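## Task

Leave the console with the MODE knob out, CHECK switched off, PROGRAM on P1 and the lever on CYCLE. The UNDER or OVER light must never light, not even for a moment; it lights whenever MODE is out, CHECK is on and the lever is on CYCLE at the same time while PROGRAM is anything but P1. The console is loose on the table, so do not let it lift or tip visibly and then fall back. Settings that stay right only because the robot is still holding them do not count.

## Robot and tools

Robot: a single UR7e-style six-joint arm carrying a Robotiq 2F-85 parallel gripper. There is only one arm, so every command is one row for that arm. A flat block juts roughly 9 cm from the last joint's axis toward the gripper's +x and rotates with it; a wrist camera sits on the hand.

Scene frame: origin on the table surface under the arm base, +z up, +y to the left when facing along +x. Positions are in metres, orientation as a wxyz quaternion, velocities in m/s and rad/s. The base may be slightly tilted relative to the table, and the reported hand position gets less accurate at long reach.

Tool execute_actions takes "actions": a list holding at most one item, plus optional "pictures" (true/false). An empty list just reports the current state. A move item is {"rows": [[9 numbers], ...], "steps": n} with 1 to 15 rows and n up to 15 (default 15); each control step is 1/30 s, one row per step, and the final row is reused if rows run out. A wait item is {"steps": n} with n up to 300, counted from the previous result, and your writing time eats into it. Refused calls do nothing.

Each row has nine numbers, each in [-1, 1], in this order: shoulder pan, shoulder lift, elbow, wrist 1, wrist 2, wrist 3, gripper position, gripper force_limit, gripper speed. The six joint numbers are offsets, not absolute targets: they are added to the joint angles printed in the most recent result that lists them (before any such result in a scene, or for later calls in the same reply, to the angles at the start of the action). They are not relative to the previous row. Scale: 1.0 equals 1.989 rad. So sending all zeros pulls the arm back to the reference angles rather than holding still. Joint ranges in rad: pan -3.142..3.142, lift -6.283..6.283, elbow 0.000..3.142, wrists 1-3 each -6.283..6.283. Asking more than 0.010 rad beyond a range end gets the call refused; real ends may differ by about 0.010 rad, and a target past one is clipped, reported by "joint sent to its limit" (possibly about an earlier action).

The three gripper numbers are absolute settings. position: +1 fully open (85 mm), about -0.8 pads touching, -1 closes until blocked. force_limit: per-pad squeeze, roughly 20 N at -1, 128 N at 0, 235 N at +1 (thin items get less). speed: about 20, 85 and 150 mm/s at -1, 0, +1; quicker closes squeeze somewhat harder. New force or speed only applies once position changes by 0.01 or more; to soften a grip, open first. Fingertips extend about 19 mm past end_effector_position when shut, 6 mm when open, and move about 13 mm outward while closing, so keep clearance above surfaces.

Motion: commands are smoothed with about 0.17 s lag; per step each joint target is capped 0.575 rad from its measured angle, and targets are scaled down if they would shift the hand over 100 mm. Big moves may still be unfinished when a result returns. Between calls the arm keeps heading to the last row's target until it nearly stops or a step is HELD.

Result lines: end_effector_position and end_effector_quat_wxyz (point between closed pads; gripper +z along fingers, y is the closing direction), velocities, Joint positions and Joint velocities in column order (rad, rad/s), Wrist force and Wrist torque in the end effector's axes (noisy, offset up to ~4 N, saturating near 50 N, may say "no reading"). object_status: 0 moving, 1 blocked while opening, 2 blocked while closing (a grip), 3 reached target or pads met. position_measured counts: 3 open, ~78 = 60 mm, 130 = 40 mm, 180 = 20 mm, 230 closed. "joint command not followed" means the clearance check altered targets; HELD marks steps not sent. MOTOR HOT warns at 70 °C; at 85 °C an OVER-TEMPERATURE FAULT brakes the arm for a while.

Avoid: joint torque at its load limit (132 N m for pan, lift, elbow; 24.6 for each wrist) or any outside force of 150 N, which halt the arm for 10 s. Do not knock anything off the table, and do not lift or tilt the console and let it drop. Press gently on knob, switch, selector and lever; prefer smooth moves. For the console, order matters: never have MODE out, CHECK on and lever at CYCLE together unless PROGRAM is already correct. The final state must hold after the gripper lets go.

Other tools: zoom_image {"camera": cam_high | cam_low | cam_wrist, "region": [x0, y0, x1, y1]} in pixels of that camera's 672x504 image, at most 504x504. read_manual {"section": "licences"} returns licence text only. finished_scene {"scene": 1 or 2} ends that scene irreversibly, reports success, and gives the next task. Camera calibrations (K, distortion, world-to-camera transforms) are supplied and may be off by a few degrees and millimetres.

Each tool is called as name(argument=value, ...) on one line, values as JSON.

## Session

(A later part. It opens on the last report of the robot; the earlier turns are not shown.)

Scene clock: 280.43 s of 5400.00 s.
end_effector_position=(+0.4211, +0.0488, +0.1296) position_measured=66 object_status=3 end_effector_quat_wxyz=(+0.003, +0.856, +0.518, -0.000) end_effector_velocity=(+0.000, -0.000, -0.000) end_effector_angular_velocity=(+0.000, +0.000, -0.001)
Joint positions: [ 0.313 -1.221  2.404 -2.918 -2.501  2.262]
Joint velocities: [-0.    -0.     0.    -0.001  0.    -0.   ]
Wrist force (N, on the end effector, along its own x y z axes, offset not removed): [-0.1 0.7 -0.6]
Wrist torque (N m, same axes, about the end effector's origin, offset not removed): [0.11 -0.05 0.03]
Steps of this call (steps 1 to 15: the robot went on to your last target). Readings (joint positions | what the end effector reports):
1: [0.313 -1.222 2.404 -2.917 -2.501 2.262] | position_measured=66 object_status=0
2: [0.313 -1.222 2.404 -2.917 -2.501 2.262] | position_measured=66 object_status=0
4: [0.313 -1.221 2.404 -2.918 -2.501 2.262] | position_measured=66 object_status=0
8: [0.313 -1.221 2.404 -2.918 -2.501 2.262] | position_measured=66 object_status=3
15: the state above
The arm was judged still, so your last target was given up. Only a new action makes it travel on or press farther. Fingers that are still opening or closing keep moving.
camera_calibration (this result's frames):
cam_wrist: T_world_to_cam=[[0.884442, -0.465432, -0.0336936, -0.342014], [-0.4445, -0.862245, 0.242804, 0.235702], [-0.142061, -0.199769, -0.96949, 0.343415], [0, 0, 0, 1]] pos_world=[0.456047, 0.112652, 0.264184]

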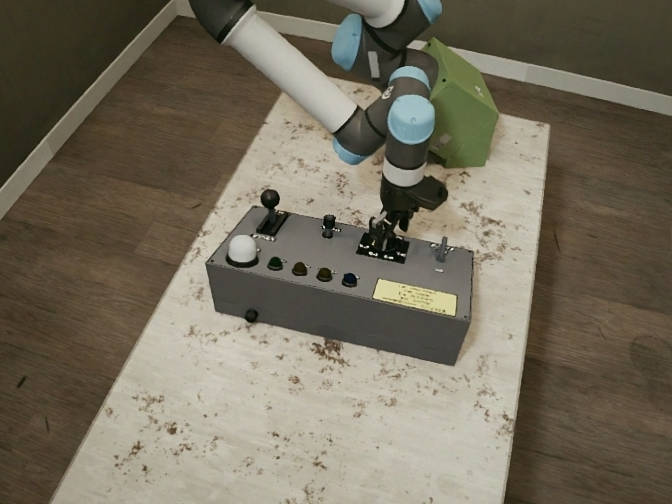

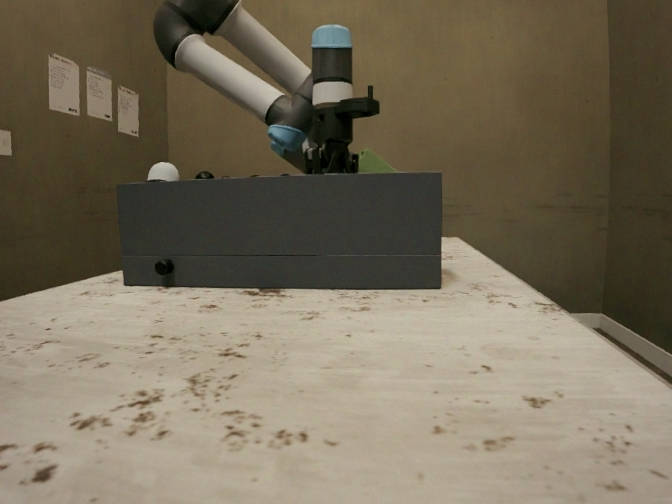

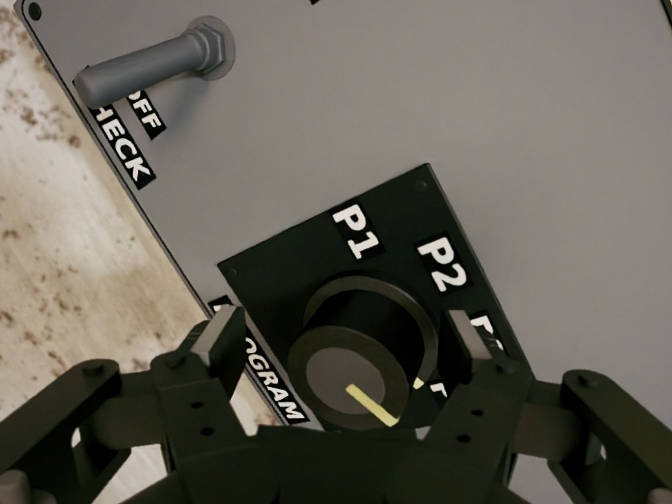

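execute_actions(actions=[{"rows": [[-0.0042,-0.0045,-0.0047,0.0045,0.0021,0,0.5,0,0]], "steps": 15}], pictures=false)

execute_actions(actions=[{"rows": [[0,0,0,0,0,0,-1,-0.6,-0.6]], "steps": 15}], pictures=false)

execute_actions(actions=[{"steps": 15}], pictures=false)

Scene clock: 294.07 s of 5400.00 s.
end_effector_position=(+0.4263, +0.0453, +0.1295) position_measured=66 object_status=3 end_effector_quat_wxyz=(+0.002, +0.859, +0.512, -0.000) end_effector_velocity=(+0.001, -0.001, +0.000) end_effector_angular_velocity=(+0.001, -0.000, -0.004)
Joint positions: [ 0.305 -1.23   2.395 -2.909 -2.497  2.262]
Joint velocities: [-0.002 -0.002 -0.002  0.001  0.001  0.001]
Wrist force (N, on the end effector, along its own x y z axes, offset not removed): [0.2 1.6 -1.8]
Wrist torque (N m, same axes, about the end effector's origin, offset not removed): [0.24 0.05 -0.02]
Steps of this call (steps 1 to 90: nothing new was sent; then 10.13 s passed at rest; steps 91 to 105: all 15 steps of this action). Readings (joint positions | what the end effector reports):
91: [0.313 -1.221 2.404 -2.918 -2.501 2.262] | position_measured=66 object_status=3
92: [0.311 -1.223 2.403 -2.916 -2.500 2.262] | position_measured=66 object_status=3
94: [0.309 -1.226 2.400 -2.913 -2.499 2.262] | position_measured=66 object_status=3
98: [0.306 -1.229 2.397 -2.910 -2.497 2.262] | position_measured=66 object_status=3
105: the state above

Scene clock: 294.57 s of 5400.00 s.
end_effector_position=(+0.4263, +0.0454, +0.1295) position_measured=116 object_status=0 end_effector_quat_wxyz=(+0.001, +0.859, +0.512, -0.000) end_effector_velocity=(-0.002, +0.002, -0.001) end_effector_angular_velocity=(+0.007, +0.005, +0.005)
Joint positions: [ 0.305 -1.23   2.395 -2.909 -2.496  2.262]
Joint velocities: [-0.     0.001  0.001  0.005  0.008 -0.   ]
Wrist force (N, on the end effector, along its own x y z axes, offset not removed): [0.8 -20.1 -7.0]
Wrist torque (N m, same axes, about the end effector's origin, offset not removed): [0.26 0.08 0.34]
Steps of this call (steps 1 to 15: all 15 steps of this action). Readings (joint positions | what the end effector reports):
1: [0.305 -1.230 2.395 -2.909 -2.497 2.262] | position_measured=66 object_status=0
2: [0.305 -1.230 2.395 -2.909 -2.497 2.262] | position_measured=67 object_status=0
4: [0.305 -1.230 2.395 -2.909 -2.497 2.262] | position_measured=72 object_status=0
8: [0.305 -1.230 2.395 -2.909 -2.497 2.262] | position_measured=88 object_status=0
15: the state above

Scene clock: 295.07 s of 5400.00 s.
end_effector_position=(+0.4262, +0.0453, +0.1296) position_measured=131 object_status=2 end_effector_quat_wxyz=(+0.002, +0.859, +0.513, -0.000) end_effector_velocity=(-0.000, -0.000, -0.000) end_effector_angular_velocity=(-0.000, +0.000, -0.000)
Joint positions: [ 0.305 -1.23   2.395 -2.909 -2.497  2.262]
Joint velocities: [-0.  0.  0. -0. -0. -0.]
Wrist force (N, on the end effector, along its own x y z axes, offset not removed): [14.6 -50.0 -40.3]
Wrist torque (N m, same axes, about the end effector's origin, offset not removed): [1.59 -0.21 0.64]
Steps of this call (steps 1 to 15: the robot went on to your last target). Readings (joint positions | what the end effector reports):
1: [0.305 -1.230 2.395 -2.909 -2.496 2.262] | position_measured=120 object_status=0
2: [0.305 -1.230 2.395 -2.908 -2.496 2.262] | position_measured=123 object_status=0
4: [0.305 -1.230 2.395 -2.908 -2.496 2.262] | position_measured=130 object_status=0
8: [0.305 -1.230 2.395 -2.909 -2.496 2.262] | position_measured=131 object_status=0
15: the state above
The arm was judged still, so your last target was given up. Only a new action makes it travel on or press farther. Fingers that are still opening or closing keep moving.

execute_actions(actions=[{"rows": [[0,0,0,0,0,0,0.2,0,0]], "steps": 15}], pictures=false)

execute_actions(actions=[{"rows": [[0.0021,0.0022,0.0023,-0.0022,-0.001,0,0.2,0,0]], "steps": 12}], pictures=false)

execute_actions(actions=[{"rows": [[0,0,0,0,0,0,-1,-0.6,-0.6]], "steps": 15}], pictures=false)

execute_actions(actions=[{"steps": 12}], pictures=false)

Scene clock: 306.57 s of 5400.00 s.
end_effector_position=(+0.4264, +0.0452, +0.1295) position_measured=104 object_status=0 end_effector_quat_wxyz=(+0.002, +0.859, +0.512, -0.001) end_effector_velocity=(-0.001, +0.001, +0.000) end_effector_angular_velocity=(+0.001, +0.001, +0.003)
Joint positions: [ 0.305 -1.23   2.395 -2.909 -2.497  2.262]
Joint velocities: [0.002 0.001 0.002 0.001 0.    0.001]
Wrist force (N, on the end effector, along its own x y z axes, offset not removed): [4.2 1.4 0.7]
Wrist torque (N m, same axes, about the end effector's origin, offset not removed): [0.12 -0.53 0.06]
Steps of this call (steps 1 to 90: nothing new was sent; then 8.00 s passed at rest; steps 91 to 105: all 15 steps of this action). Readings (joint positions | what the end effector reports):
91: [0.305 -1.230 2.395 -2.909 -2.497 2.262] | position_measured=131 object_status=0
92: [0.305 -1.230 2.395 -2.909 -2.497 2.262] | position_measured=130 object_status=0
94: [0.305 -1.230 2.395 -2.910 -2.498 2.262] | position_measured=119 object_status=0
98: [0.305 -1.230 2.395 -2.910 -2.497 2.262] | position_measured=105 object_status=0
105: the state above

Scene clock: 306.97 s of 5400.00 s.
end_effector_position=(+0.4239, +0.0469, +0.1296) position_measured=104 object_status=3 end_effector_quat_wxyz=(+0.002, +0.857, +0.515, -0.000) end_effector_velocity=(-0.001, +0.001, +0.000) end_effector_angular_velocity=(-0.001, -0.001, +0.002)
Joint positions: [ 0.309 -1.226  2.4   -2.913 -2.499  2.262]
Joint velocities: [ 0.002  0.002  0.002 -0.002 -0.001  0.   ]
Wrist force (N, on the end effector, along its own x y z axes, offset not removed): [1.8 0.8 -0.8]
Wrist torque (N m, same axes, about the end effector's origin, offset not removed): [-0.01 -0.25 0.15]
Steps of this call (steps 1 to 12: all 12 steps of this action). Readings (joint positions | what the end effector reports):
1: [0.305 -1.230 2.395 -2.909 -2.497 2.262] | position_measured=104 object_status=3
2: [0.305 -1.229 2.396 -2.909 -2.497 2.262] | position_measured=104 object_status=3
4: [0.307 -1.228 2.398 -2.911 -2.497 2.262] | position_measured=104 object_status=3
8: [0.308 -1.226 2.399 -2.913 -2.498 2.262] | position_measured=104 object_status=3
12: the state above

Scene clock: 307.47 s of 5400.00 s.
end_effector_position=(+0.4239, +0.0469, +0.1296) position_measured=131 object_status=0 end_effector_quat_wxyz=(+0.002, +0.857, +0.515, -0.000) end_effector_velocity=(-0.000, +0.000, +0.000) end_effector_angular_velocity=(+0.001, +0.001, +0.001)
Joint positions: [ 0.309 -1.226  2.4   -2.913 -2.499  2.262]
Joint velocities: [ 0.    -0.     0.     0.002  0.001  0.001]
Wrist force (N, on the end effector, along its own x y z axes, offset not removed): [8.8 14.3 -24.4]
Wrist torque (N m, same axes, about the end effector's origin, offset not removed): [-0.56 -0.08 -0.07]
Steps of this call (steps 1 to 15: all 15 steps of this action). Readings (joint positions | what the end effector reports):
1: [0.309 -1.226 2.400 -2.913 -2.499 2.262] | position_measured=104 object_status=0
2: [0.309 -1.226 2.400 -2.913 -2.499 2.262] | position_measured=104 object_status=0
4: [0.309 -1.226 2.400 -2.913 -2.499 2.262] | position_measured=110 object_status=0
8: [0.309 -1.226 2.400 -2.913 -2.499 2.262] | position_measured=125 object_status=0
15: the state above

Scene clock: 307.87 s of 5400.00 s.
end_effector_position=(+0.4239, +0.0469, +0.1296) position_measured=131 object_status=2 end_effector_quat_wxyz=(+0.002, +0.857, +0.515, -0.000) end_effector_velocity=(+0.000, -0.000, +0.000) end_effector_angular_velocity=(-0.000, -0.000, -0.002)
Joint positions: [ 0.309 -1.226  2.4   -2.913 -2.499  2.262]
Joint velocities: [-0.    -0.001  0.    -0.    -0.     0.001]
Wrist force (N, on the end effector, along its own x y z axes, offset not removed): [7.8 19.6 -22.7]
Wrist torque (N m, same axes, about the end effector's origin, offset not removed): [-0.19 -0.37 -0.25]
Steps of this call (steps 1 to 12: the robot went on to your last target). Readings (joint positions | what the end effector reports):
1: [0.309 -1.226 2.400 -2.913 -2.499 2.262] | position_measured=131 object_status=2
2: [0.309 -1.226 2.400 -2.913 -2.499 2.262] | position_measured=131 object_status=2
4: [0.309 -1.226 2.400 -2.913 -2.499 2.262] | position_measured=131 object_status=2
8: [0.309 -1.226 2.400 -2.913 -2.499 2.262] | position_measured=131 object_status=2
12: the state above

Better centered. Turn a little.

execute_actions(actions=[{"rows": [[0,0,0,0,0,-0.3,-1,-0.6,-0.6]], "steps": 15}], pictures=false)

execute_actions(actions=[{"steps": 15}])

Scene clock: 320.93 s of 5400.00 s.
end_effector_position=(+0.4231, +0.0554, +0.1349) position_measured=171 object_status=2 end_effector_quat_wxyz=(-0.006, +0.781, +0.624, +0.010) end_effector_velocity=(-0.000, -0.000, -0.000) end_effector_angular_velocity=(-0.000, +0.000, +0.000)
Joint positions: [ 0.323 -1.23   2.4   -2.91  -2.477  2.004]
Joint velocities: [-0.  0.  0. -0. -0. -0.]
Wrist force (N, on the end effector, along its own x y z axes, offset not removed): [35.5 16.8 -50.0]
Wrist torque (N m, same axes, about the end effector's origin, offset not removed): [0.56 -0.04 -0.99]
FORCE FAULT: contact force on the arm reached its limit, and the arm stopped for 10 seconds. The contact can be on any part of the arm, not only on its tool. The arm's remaining commands of this call were not run. During the stop the arm's controller moved it back a little, along the way it came. The arm holds still and accepts commands again. Move the arm away from the contact; if what it grips holds it there, let go first. Pushing or pulling that hard again can fault the arm again.
The stop began at step 92 of this call (marked STOPPED below). From that step on the arm followed nothing that you had sent. 6 steps, steps kept back included, did not run and will not run. Nothing is kept back now, and the robot has no last target.
Steps of this call (steps 1 to 15: the robot went on to your last target; steps 16 to 82: nothing new was sent; steps 83 to 91: the first 9 steps of this action; steps 92 to 392: the stop). Readings (joint positions | what the end effector reports):
83: [0.309 -1.226 2.400 -2.913 -2.499 2.262] | position_measured=131 object_status=2
84: [0.309 -1.226 2.400 -2.913 -2.499 2.253] | position_measured=131 object_status=2
86: [0.309 -1.226 2.400 -2.913 -2.498 2.183] | position_measured=131 object_status=2
90: [0.309 -1.226 2.400 -2.912 -2.498 1.916] | position_measured=132 object_status=2
92: [0.309 -1.226 2.401 -2.910 -2.495 1.878] | position_measured=132 object_status=2 STOPPED
392: the state above

Scene clock: 320.97 s of 5400.00 s.
end_effector_position=(+0.4232, +0.0555, +0.1350) position_measured=171 object_status=2 end_effector_quat_wxyz=(-0.006, +0.781, +0.624, +0.010) end_effector_velocity=(+0.002, +0.002, +0.003) end_effector_angular_velocity=(+0.007, -0.008, -0.004)
Joint positions: [ 0.323 -1.23   2.4   -2.911 -2.477  2.004]
Joint velocities: [ 0.005 -0.002 -0.001 -0.005  0.004  0.   ]
Wrist force (N, on the end effector, along its own x y z axes, offset not removed): [34.9 16.9 -50.0]
Wrist torque (N m, same axes, about the end effector's origin, offset not removed): [0.79 -0.63 -0.79]
A stop began in an earlier call of the same reply, so what this call sent did not run. Send another action.
Steps of this call (step 1: nothing new was sent). Readings (joint positions | what the end effector reports):
1: the state above
camera_calibration (this result's frames):
cam_wrist: T_world_to_cam=[[0.974394, -0.222069, -0.0352352, -0.392002], [-0.209473, -0.953507, 0.21667, 0.150204], [-0.0817126, -0.203741, -0.975609, 0.325829], [0, 0, 0, 1]] pos_world=[0.440053, 0.122554, 0.271524]

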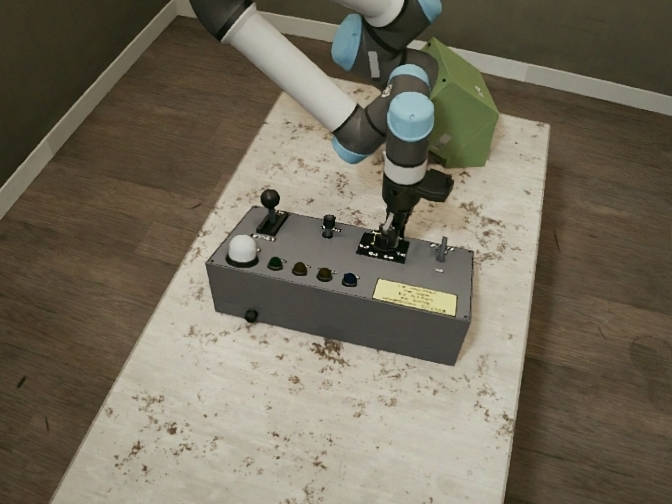

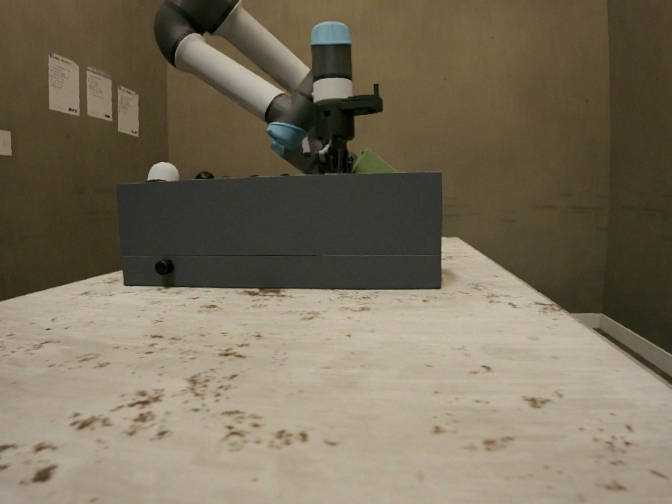

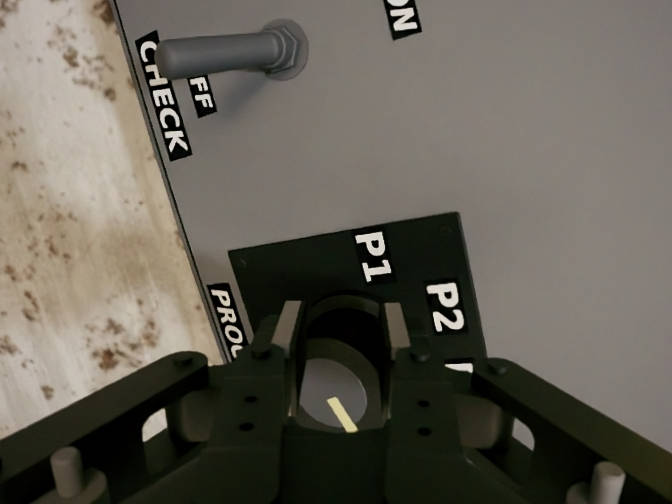

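execute_actions(actions=[{"rows": [[0,0,0,0,0,-0.15,-1,-0.6,-0.6]], "steps": 15}])

Scene clock: 325.70 s of 5400.00 s.
end_effector_position=(+0.4229, +0.0556, +0.1349) position_measured=173 object_status=2 end_effector_quat_wxyz=(-0.004, +0.683, +0.730, +0.011) end_effector_velocity=(+0.002, -0.000, +0.000) end_effector_angular_velocity=(-0.000, -0.004, +0.079)
Joint positions: [ 0.323 -1.23   2.401 -2.911 -2.477  1.715]
Joint velocities: [ 0.     0.    -0.003 -0.001 -0.    -0.082]
Wrist force (N, on the end effector, along its own x y z axes, offset not removed): [41.5 -50.0 -50.0]
Wrist torque (N m, same axes, about the end effector's origin, offset not removed): [1.59 -0.29 0.91]
Steps of this call (steps 1 to 90: nothing new was sent; then 1.23 s passed at rest; steps 91 to 105: all 15 steps of this action). Readings (joint positions | what the end effector reports):
91: [0.323 -1.230 2.400 -2.910 -2.477 2.003] | position_measured=171 object_status=2
92: [0.323 -1.230 2.400 -2.910 -2.477 1.994] | position_measured=171 object_status=2
94: [0.323 -1.230 2.400 -2.910 -2.477 1.925] | position_measured=172 object_status=2
98: [0.323 -1.230 2.401 -2.910 -2.477 1.777] | position_measured=173 object_status=2
105: the state above
camera_calibration (this result's frames):
cam_wrist: T_world_to_cam=[[0.997447, 0.0651034, -0.0293333, -0.418186], [0.0699552, -0.97332, 0.21853, 0.0329279], [-0.0143236, -0.220024, -0.975389, 0.298107], [0, 0, 0, 1]] pos_world=[0.419085, 0.124865, 0.271308]

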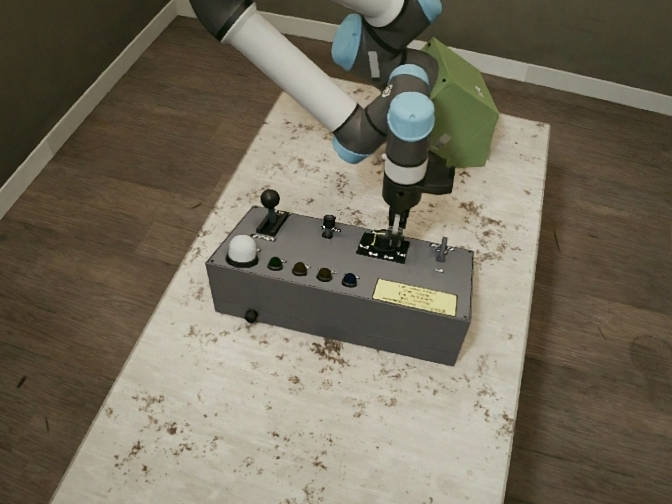

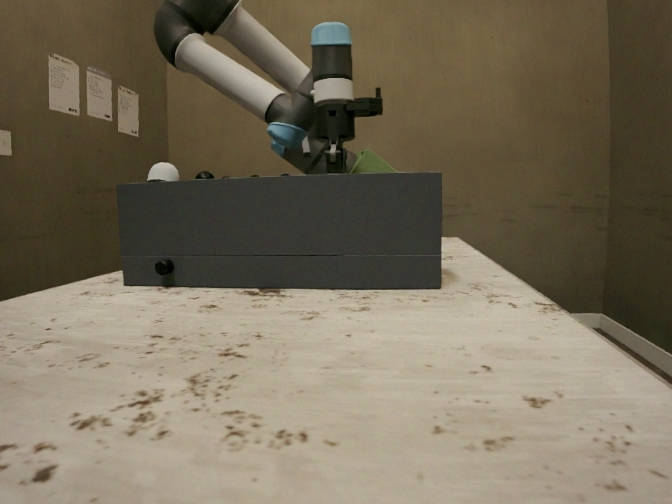

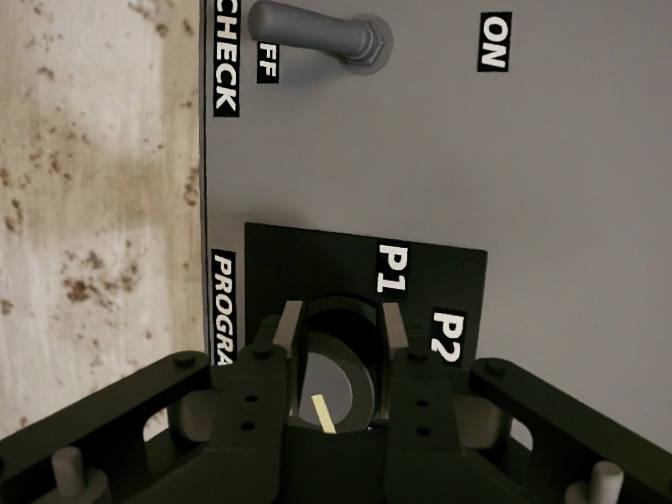

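execute_actions(actions=[{"rows": [[0,0,0,0,0,0,0.6,0,0]], "steps": 15}], pictures=false)

execute_actions(actions=[{"rows": [[0.077,-0.071,-0.047,0.22,0,0,0.6,0,0]], "steps": 15}], pictures=false)

execute_actions(actions=[{"steps": 20}])

Scene clock: 339.60 s of 5400.00 s.
end_effector_position=(+0.4209, +0.0628, +0.1392) position_measured=231 object_status=3 end_effector_quat_wxyz=(-0.010, +0.679, +0.734, +0.019) end_effector_velocity=(-0.000, -0.000, -0.000) end_effector_angular_velocity=(-0.000, +0.001, +0.001)
Joint positions: [ 0.335 -1.233  2.403 -2.906 -2.459  1.714]
Joint velocities: [-0. -0.  0.  0.  0. -0.]
Wrist force (N, on the end effector, along its own x y z axes, offset not removed): [13.3 -6.4 -19.6]
Wrist torque (N m, same axes, about the end effector's origin, offset not removed): [0.05 0.01 0.05]
FORCE FAULT: contact force on the arm reached its limit, and the arm stopped for 10 seconds. The contact can be on any part of the arm, not only on its tool. The arm's remaining commands of this call were not run. The arm holds still and accepts commands again. Move the arm away from the contact; if what it grips holds it there, let go first. Pushing or pulling that hard again can fault the arm again.
The stop began at step 2 of this call (marked STOPPED below). From that step on the arm followed nothing that you had sent. 15 steps, steps kept back included, did not run and will not run. Nothing is kept back now, and the robot has no last target.
Steps of this call (step 1: the robot went on to your last target; steps 2 to 320: the stop, after which the arm took no command until this call was over; then 3.23 s passed at rest). Readings (joint positions | what the end effector reports):
1: [0.323 -1.230 2.401 -2.910 -2.476 1.714] | position_measured=173 object_status=2
2: [0.324 -1.230 2.401 -2.910 -2.475 1.714] | position_measured=173 object_status=2 STOPPED
4: [0.324 -1.230 2.401 -2.909 -2.474 1.714] | position_measured=174 object_status=0
8: [0.326 -1.231 2.402 -2.907 -2.473 1.714] | position_measured=186 object_status=0
320: the state above

Scene clock: 339.63 s of 5400.00 s.
end_effector_position=(+0.4209, +0.0628, +0.1392) position_measured=231 object_status=3 end_effector_quat_wxyz=(-0.011, +0.679, +0.734, +0.019) end_effector_velocity=(+0.000, +0.000, -0.000) end_effector_angular_velocity=(+0.001, +0.000, -0.001)
Joint positions: [ 0.335 -1.233  2.403 -2.906 -2.459  1.714]
Joint velocities: [-0.     0.    -0.    -0.     0.001  0.001]
Wrist force (N, on the end effector, along its own x y z axes, offset not removed): [13.5 -4.3 -20.3]
Wrist torque (N m, same axes, about the end effector's origin, offset not removed): [0.29 0.15 0.09]
A stop began in an earlier call of the same reply, so what this call sent did not run. Send another action.
Steps of this call (step 1: nothing new was sent). Readings (joint positions | what the end effector reports):
1: the state above

Scene clock: 339.67 s of 5400.00 s.
end_effector_position=(+0.4209, +0.0628, +0.1392) position_measured=231 object_status=3 end_effector_quat_wxyz=(-0.011, +0.679, +0.734, +0.019) end_effector_velocity=(+0.000, -0.000, +0.000) end_effector_angular_velocity=(-0.000, -0.000, +0.000)
Joint positions: [ 0.335 -1.233  2.403 -2.906 -2.459  1.714]
Joint velocities: [ 0.    -0.    -0.     0.    -0.    -0.001]
Wrist force (N, on the end effector, along its own x y z axes, offset not removed): [12.3 -5.9 -21.5]
Wrist torque (N m, same axes, about the end effector's origin, offset not removed): [0.12 0.11 0.18]
A stop began in an earlier call of the same reply, so what this call sent did not run. Send another action.
Steps of this call (step 1: nothing new was sent). Readings (joint positions | what the end effector reports):
1: the state above
camera_calibration (this result's frames):
cam_wrist: T_world_to_cam=[[0.996777, 0.0762443, -0.0249293, -0.417519], [0.0796846, -0.976865, 0.198458, 0.0381137], [-0.0092212, -0.199805, -0.979792, 0.301028], [0, 0, 0, 1]] pos_world=[0.415912, 0.129212, 0.276973]

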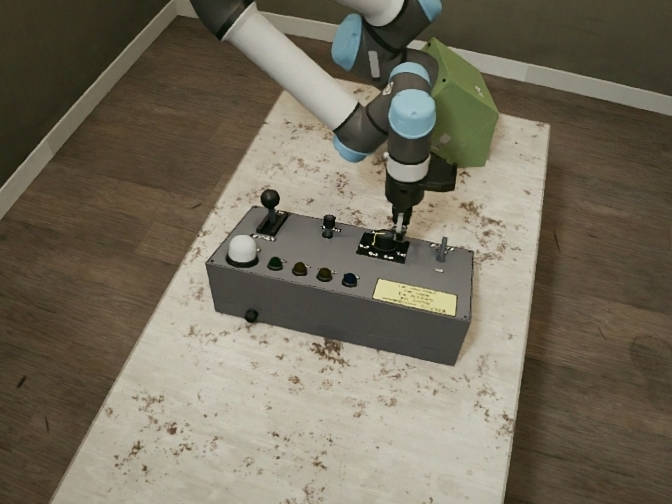

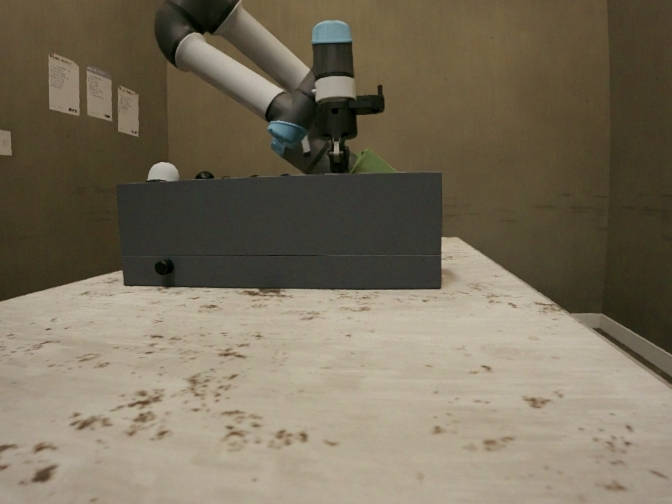

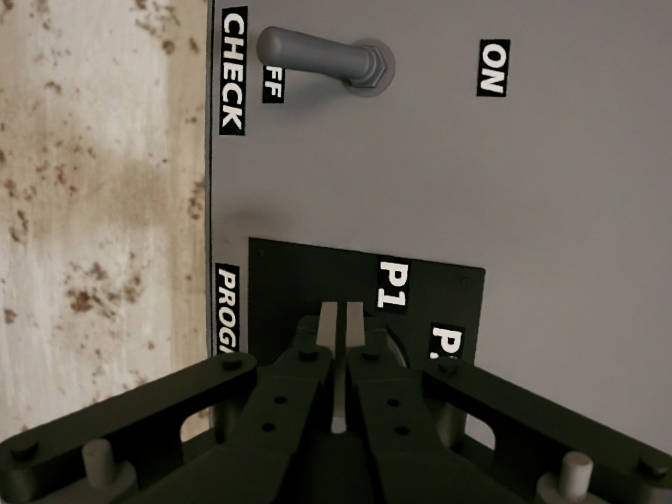

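Rise.

execute_actions(actions=[{"rows": [[0.077,-0.071,-0.047,0.22,-0.02,0,-1,0,0]], "steps": 15}], pictures=false)

execute_actions(actions=[{"rows": [[0,0,0,0,0,0,1,0,0]], "steps": 15}], pictures=false)

execute_actions(actions=[{"steps": 25}])

Scene clock: 343.73 s of 5400.00 s.
end_effector_position=(+0.4264, +0.0603, +0.2116) position_measured=231 object_status=3 end_effector_quat_wxyz=(+0.003, +0.586, +0.810, +0.012) end_effector_velocity=(-0.012, -0.002, +0.013) end_effector_angular_velocity=(-0.025, +0.027, +0.104)
Joint positions: [ 0.484 -1.371  2.311 -2.486 -2.498  1.714]
Joint velocities: [ 0.033 -0.03  -0.019  0.153 -0.007 -0.001]
Wrist force (N, on the end effector, along its own x y z axes, offset not removed): [0.8 3.4 -0.1]
Wrist torque (N m, same axes, about the end effector's origin, offset not removed): [0.45 -0.09 0.09]
Steps of this call (steps 1 to 90: nothing new was sent; then 0.57 s passed at rest; steps 91 to 105: all 15 steps of this action). Readings (joint positions | what the end effector reports):
91: [0.335 -1.234 2.402 -2.905 -2.460 1.714] | position_measured=231 object_status=3
92: [0.344 -1.243 2.394 -2.896 -2.466 1.714] | position_measured=231 object_status=3
94: [0.394 -1.290 2.360 -2.828 -2.479 1.714] | position_measured=231 object_status=3
98: [0.458 -1.348 2.325 -2.604 -2.492 1.714] | position_measured=231 object_status=3
105: the state above

Scene clock: 344.23 s of 5400.00 s.
end_effector_position=(+0.4264, +0.0603, +0.2117) position_measured=138 object_status=0 end_effector_quat_wxyz=(+0.004, +0.586, +0.810, +0.012) end_effector_velocity=(-0.000, -0.000, -0.001) end_effector_angular_velocity=(-0.000, +0.002, -0.000)
Joint positions: [ 0.484 -1.371  2.311 -2.486 -2.498  1.714]
Joint velocities: [-0.002  0.001  0.001 -0.001  0.001 -0.   ]
Wrist force (N, on the end effector, along its own x y z axes, offset not removed): [-1.1 0.7 -1.3]
Wrist torque (N m, same axes, about the end effector's origin, offset not removed): [0.15 0.36 -0.07]
Steps of this call (steps 1 to 15: all 15 steps of this action). Readings (joint positions | what the end effector reports):
1: [0.485 -1.372 2.311 -2.483 -2.498 1.714] | position_measured=231 object_status=0
2: [0.485 -1.372 2.311 -2.482 -2.498 1.714] | position_measured=230 object_status=0
4: [0.485 -1.372 2.311 -2.483 -2.498 1.714] | position_measured=220 object_status=0
8: [0.484 -1.371 2.311 -2.485 -2.498 1.714] | position_measured=191 object_status=0
15: the state above

Scene clock: 345.07 s of 5400.00 s.
end_effector_position=(+0.4264, +0.0603, +0.2116) position_measured=3 object_status=0 end_effector_quat_wxyz=(+0.003, +0.586, +0.810, +0.012) end_effector_velocity=(+0.000, +0.000, -0.000) end_effector_angular_velocity=(+0.000, -0.000, -0.002)
Joint positions: [ 0.484 -1.371  2.311 -2.486 -2.498  1.714]
Joint velocities: [-0.     0.    -0.    -0.    -0.     0.001]
Wrist force (N, on the end effector, along its own x y z axes, offset not removed): [4.1 0.8 0.7]
Wrist torque (N m, same axes, about the end effector's origin, offset not removed): [0.00 -0.49 -0.05]
Steps of this call (steps 1 to 15: the robot went on to your last target; steps 16 to 25: nothing new was sent). Readings (joint positions | what the end effector reports):
1: [0.484 -1.371 2.311 -2.486 -2.498 1.714] | position_measured=131 object_status=0
2: [0.484 -1.371 2.311 -2.486 -2.498 1.714] | position_measured=123 object_status=0
4: [0.484 -1.371 2.311 -2.486 -2.498 1.714] | position_measured=108 object_status=0
8: [0.484 -1.371 2.311 -2.486 -2.498 1.714] | position_measured=78 object_status=0
25: the state above
The arm was judged still, so your last target was given up. Only a new action makes it travel on or press farther. Fingers that are still opening or closing keep moving.
camera_calibration (this result's frames):
cam_wrist: T_world_to_cam=[[0.950169, 0.311399, -0.0144674, -0.417527], [0.306223, -0.923675, 0.230329, -0.0857324], [0.0583609, -0.223281, -0.973005, 0.342685], [0, 0, 0, 1]] pos_world=[0.402975, 0.127344, 0.34714]

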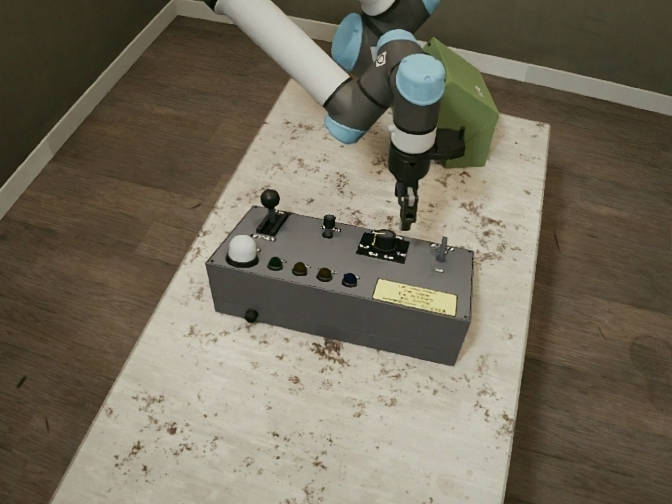

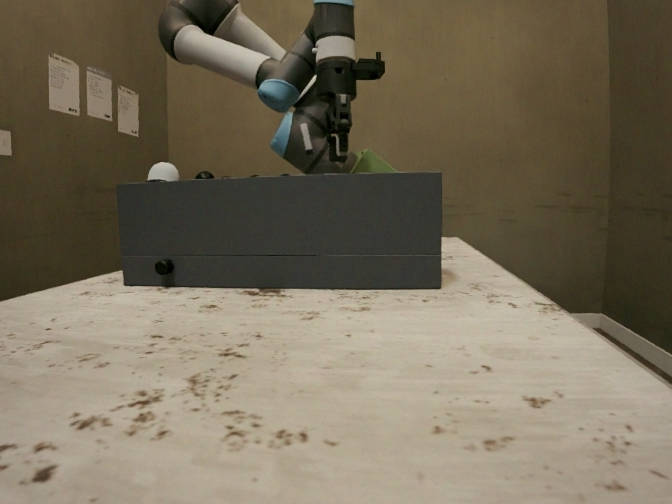

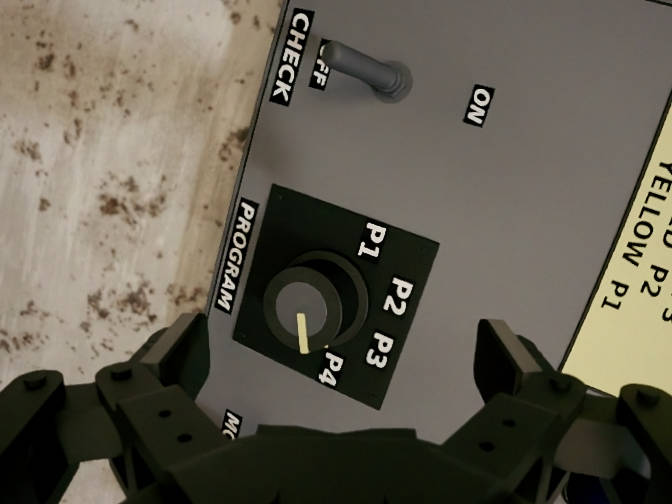

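zoom_image(camera="cam_high", region=[300, 200, 480, 290])

Region (300, 200, 480, 290) of cam_high's 672x504 image, scaled by 2.800, with more detail than that image has.

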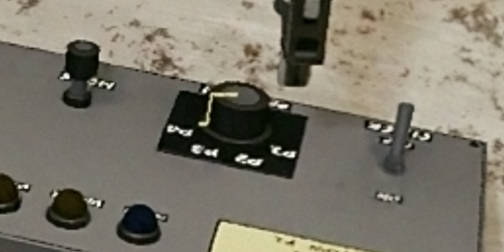

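execute_actions(actions=[{"rows": [[-0.0972,0.0822,0.0468,-0.2379,0.002,0.2755,0.6,0,0]], "steps": 15}], pictures=false)

execute_actions(actions=[{"steps": 25}])

Scene clock: 358.33 s of 5400.00 s.
end_effector_position=(+0.4229, +0.0474, +0.1231) position_measured=53 object_status=0 end_effector_quat_wxyz=(+0.000, +0.854, +0.520, -0.002) end_effector_velocity=(+0.010, -0.010, -0.015) end_effector_angular_velocity=(-0.001, -0.040, -0.358)
Joint positions: [ 0.296 -1.212  2.402 -2.939 -2.494  2.235]
Joint velocities: [-0.044  0.037  0.019 -0.176  0.001  0.235]
Wrist force (N, on the end effector, along its own x y z axes, offset not removed): [-2.5 -0.3 0.6]
Wrist torque (N m, same axes, about the end effector's origin, offset not removed): [0.02 0.60 0.13]
Steps of this call (steps 1 to 90: nothing new was sent; then 9.77 s passed at rest; steps 91 to 105: all 15 steps of this action). Readings (joint positions | what the end effector reports):
91: [0.483 -1.370 2.312 -2.487 -2.498 1.715] | position_measured=3 object_status=0
92: [0.474 -1.361 2.320 -2.497 -2.497 1.724] | position_measured=4 object_status=0
94: [0.416 -1.308 2.354 -2.565 -2.496 1.793] | position_measured=14 object_status=0
98: [0.330 -1.239 2.388 -2.803 -2.494 2.053] | position_measured=42 object_status=0
105: the state above

Scene clock: 359.17 s of 5400.00 s.
end_effector_position=(+0.4241, +0.0462, +0.1215) position_measured=53 object_status=3 end_effector_quat_wxyz=(+0.002, +0.865, +0.502, -0.000) end_effector_velocity=(+0.000, +0.000, +0.000) end_effector_angular_velocity=(+0.000, -0.000, -0.001)
Joint positions: [ 0.29  -1.207  2.404 -2.96  -2.494  2.262]
Joint velocities: [ 0.     0.    -0.    -0.     0.     0.001]
Wrist force (N, on the end effector, along its own x y z axes, offset not removed): [1.7 -2.1 2.3]
Wrist torque (N m, same axes, about the end effector's origin, offset not removed): [-0.54 -0.26 0.16]
Steps of this call (steps 1 to 25: the robot went on to your last target). Readings (joint positions | what the end effector reports):
1: [0.294 -1.211 2.403 -2.944 -2.494 2.241] | position_measured=53 object_status=0
2: [0.293 -1.210 2.403 -2.948 -2.494 2.247] | position_measured=53 object_status=0
4: [0.292 -1.209 2.404 -2.953 -2.494 2.253] | position_measured=53 object_status=0
8: [0.291 -1.208 2.404 -2.958 -2.494 2.259] | position_measured=53 object_status=3
25: the state above
camera_calibration (this result's frames):
cam_wrist: T_world_to_cam=[[0.867211, -0.49663, -0.0361117, -0.337166], [-0.474726, -0.846488, 0.241025, 0.249123], [-0.150268, -0.191876, -0.969847, 0.33859], [0, 0, 0, 1]] pos_world=[0.461538, 0.108401, 0.25616]

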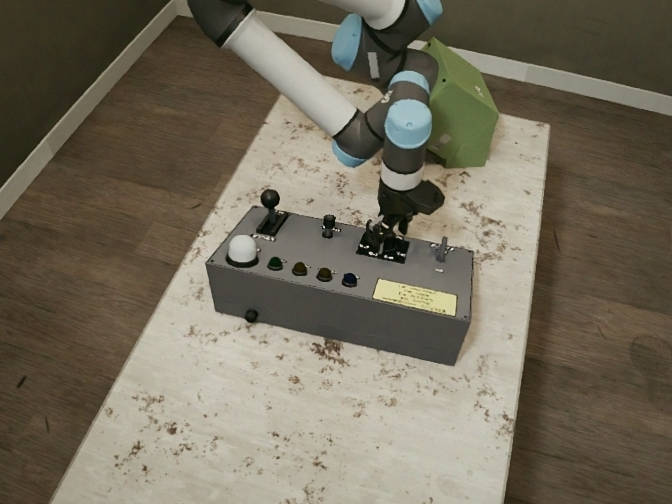

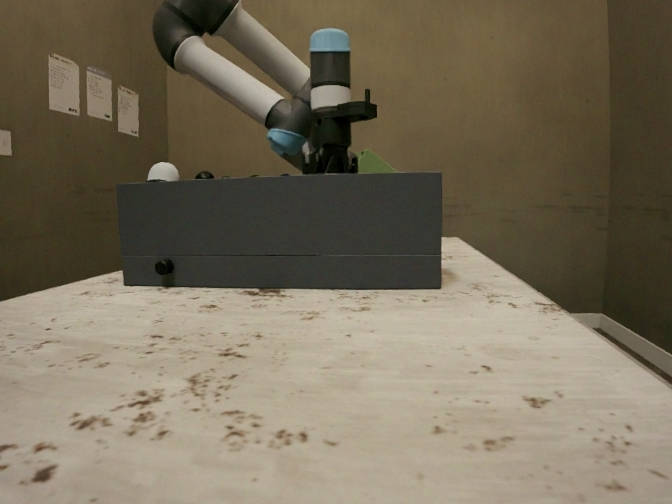

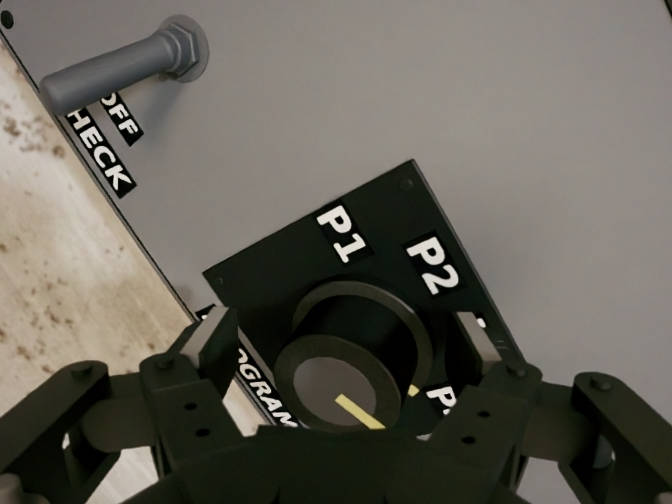

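No contact. Close in stages.

execute_actions(actions=[{"rows": [[0,0,0,0,0,0,-1,-0.6,-0.7]], "steps": 15}], pictures=false)

execute_actions(actions=[{"steps": 15}], pictures=false)

Scene clock: 362.23 s of 5400.00 s.
end_effector_position=(+0.4241, +0.0462, +0.1215) position_measured=96 object_status=0 end_effector_quat_wxyz=(+0.002, +0.865, +0.502, -0.000) end_effector_velocity=(+0.000, +0.000, +0.000) end_effector_angular_velocity=(+0.000, -0.001, -0.001)
Joint positions: [ 0.29  -1.207  2.404 -2.96  -2.494  2.262]
Joint velocities: [ 0.001  0.     0.    -0.001  0.     0.   ]
Wrist force (N, on the end effector, along its own x y z axes, offset not removed): [1.6 -0.1 -1.9]
Wrist torque (N m, same axes, about the end effector's origin, offset not removed): [-0.25 -0.08 0.08]
Steps of this call (steps 1 to 15: the robot went on to your last target; steps 16 to 77: nothing new was sent; steps 78 to 92: all 15 steps of this action). Readings (joint positions | what the end effector reports):
78: [0.290 -1.207 2.404 -2.960 -2.494 2.262] | position_measured=53 object_status=0
79: [0.290 -1.207 2.404 -2.960 -2.494 2.262] | position_measured=54 object_status=0
81: [0.290 -1.207 2.404 -2.960 -2.494 2.262] | position_measured=59 object_status=0
85: [0.290 -1.207 2.404 -2.960 -2.494 2.262] | position_measured=72 object_status=0
92: the state above

Scene clock: 362.73 s of 5400.00 s.
end_effector_position=(+0.4242, +0.0462, +0.1216) position_measured=120 object_status=2 end_effector_quat_wxyz=(+0.002, +0.865, +0.502, -0.000) end_effector_velocity=(-0.000, +0.000, -0.000) end_effector_angular_velocity=(-0.000, +0.001, -0.001)
Joint positions: [ 0.291 -1.208  2.404 -2.96  -2.494  2.262]
Joint velocities: [-0.     0.001 -0.     0.001 -0.     0.002]
Wrist force (N, on the end effector, along its own x y z axes, offset not removed): [4.7 34.2 -50.0]
Wrist torque (N m, same axes, about the end effector's origin, offset not removed): [-2.18 0.15 -0.22]
Steps of this call (steps 1 to 15: the robot went on to your last target). Readings (joint positions | what the end effector reports):
1: [0.290 -1.207 2.404 -2.960 -2.494 2.262] | position_measured=100 object_status=0
2: [0.290 -1.207 2.404 -2.960 -2.494 2.262] | position_measured=103 object_status=0
4: [0.290 -1.207 2.404 -2.960 -2.494 2.262] | position_measured=109 object_status=0
8: [0.291 -1.208 2.404 -2.960 -2.494 2.262] | position_measured=120 object_status=0
15: the state above
The arm was judged still, so your last target was given up. Only a new action makes it travel on or press farther. Fingers that are still opening or closing keep moving.

execute_actions(actions=[{"rows": [[0,0,0,0,0,-0.1,-1,-0.6,-0.7]], "steps": 15}])

Scene clock: 367.97 s of 5400.00 s.
end_effector_position=(+0.4238, +0.0463, +0.1214) position_measured=120 object_status=2 end_effector_quat_wxyz=(+0.001, +0.812, +0.584, -0.001) end_effector_velocity=(+0.001, -0.001, +0.000) end_effector_angular_velocity=(-0.001, -0.003, +0.044)
Joint positions: [ 0.291 -1.207  2.405 -2.959 -2.494  2.069]
Joint velocities: [ 0.001 -0.001  0.    -0.003 -0.002 -0.046]
Wrist force (N, on the end effector, along its own x y z axes, offset not removed): [-3.3 -48.0 -50.0]
Wrist torque (N m, same axes, about the end effector's origin, offset not removed): [-3.37 -0.68 0.95]
Steps of this call (steps 1 to 90: nothing new was sent; then 1.73 s passed at rest; steps 91 to 105: all 15 steps of this action). Readings (joint positions | what the end effector reports):
91: [0.290 -1.207 2.404 -2.960 -2.494 2.261] | position_measured=120 object_status=2
92: [0.290 -1.207 2.404 -2.960 -2.494 2.252] | position_measured=120 object_status=2
94: [0.290 -1.207 2.404 -2.959 -2.494 2.193] | position_measured=120 object_status=2
98: [0.290 -1.207 2.405 -2.959 -2.494 2.104] | position_measured=120 object_status=2
105: the state above
camera_calibration (this result's frames):
cam_wrist: T_world_to_cam=[[0.946669, -0.320082, -0.0369503, -0.378622], [-0.302348, -0.922099, 0.241492, 0.179445], [-0.111369, -0.217441, -0.969699, 0.323219], [0, 0, 0, 1]] pos_world=[0.448681, 0.114557, 0.256101]

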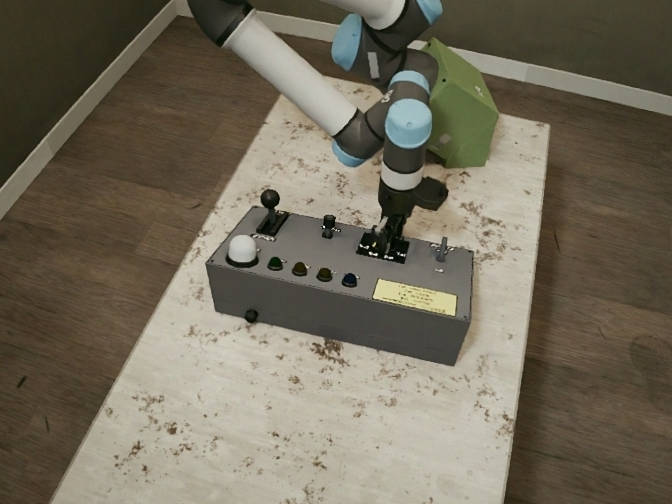

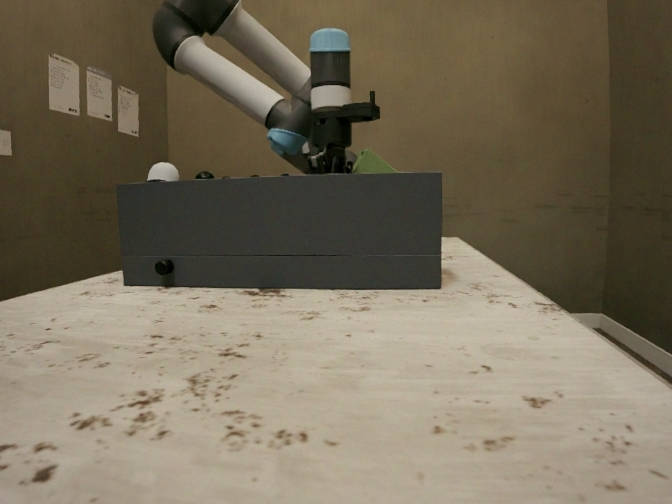

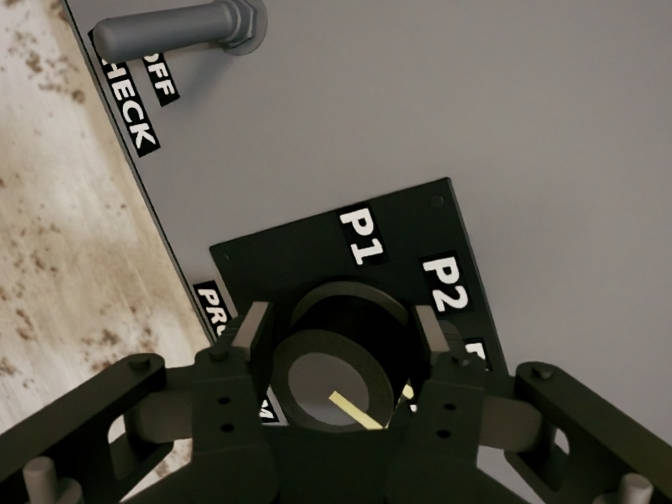

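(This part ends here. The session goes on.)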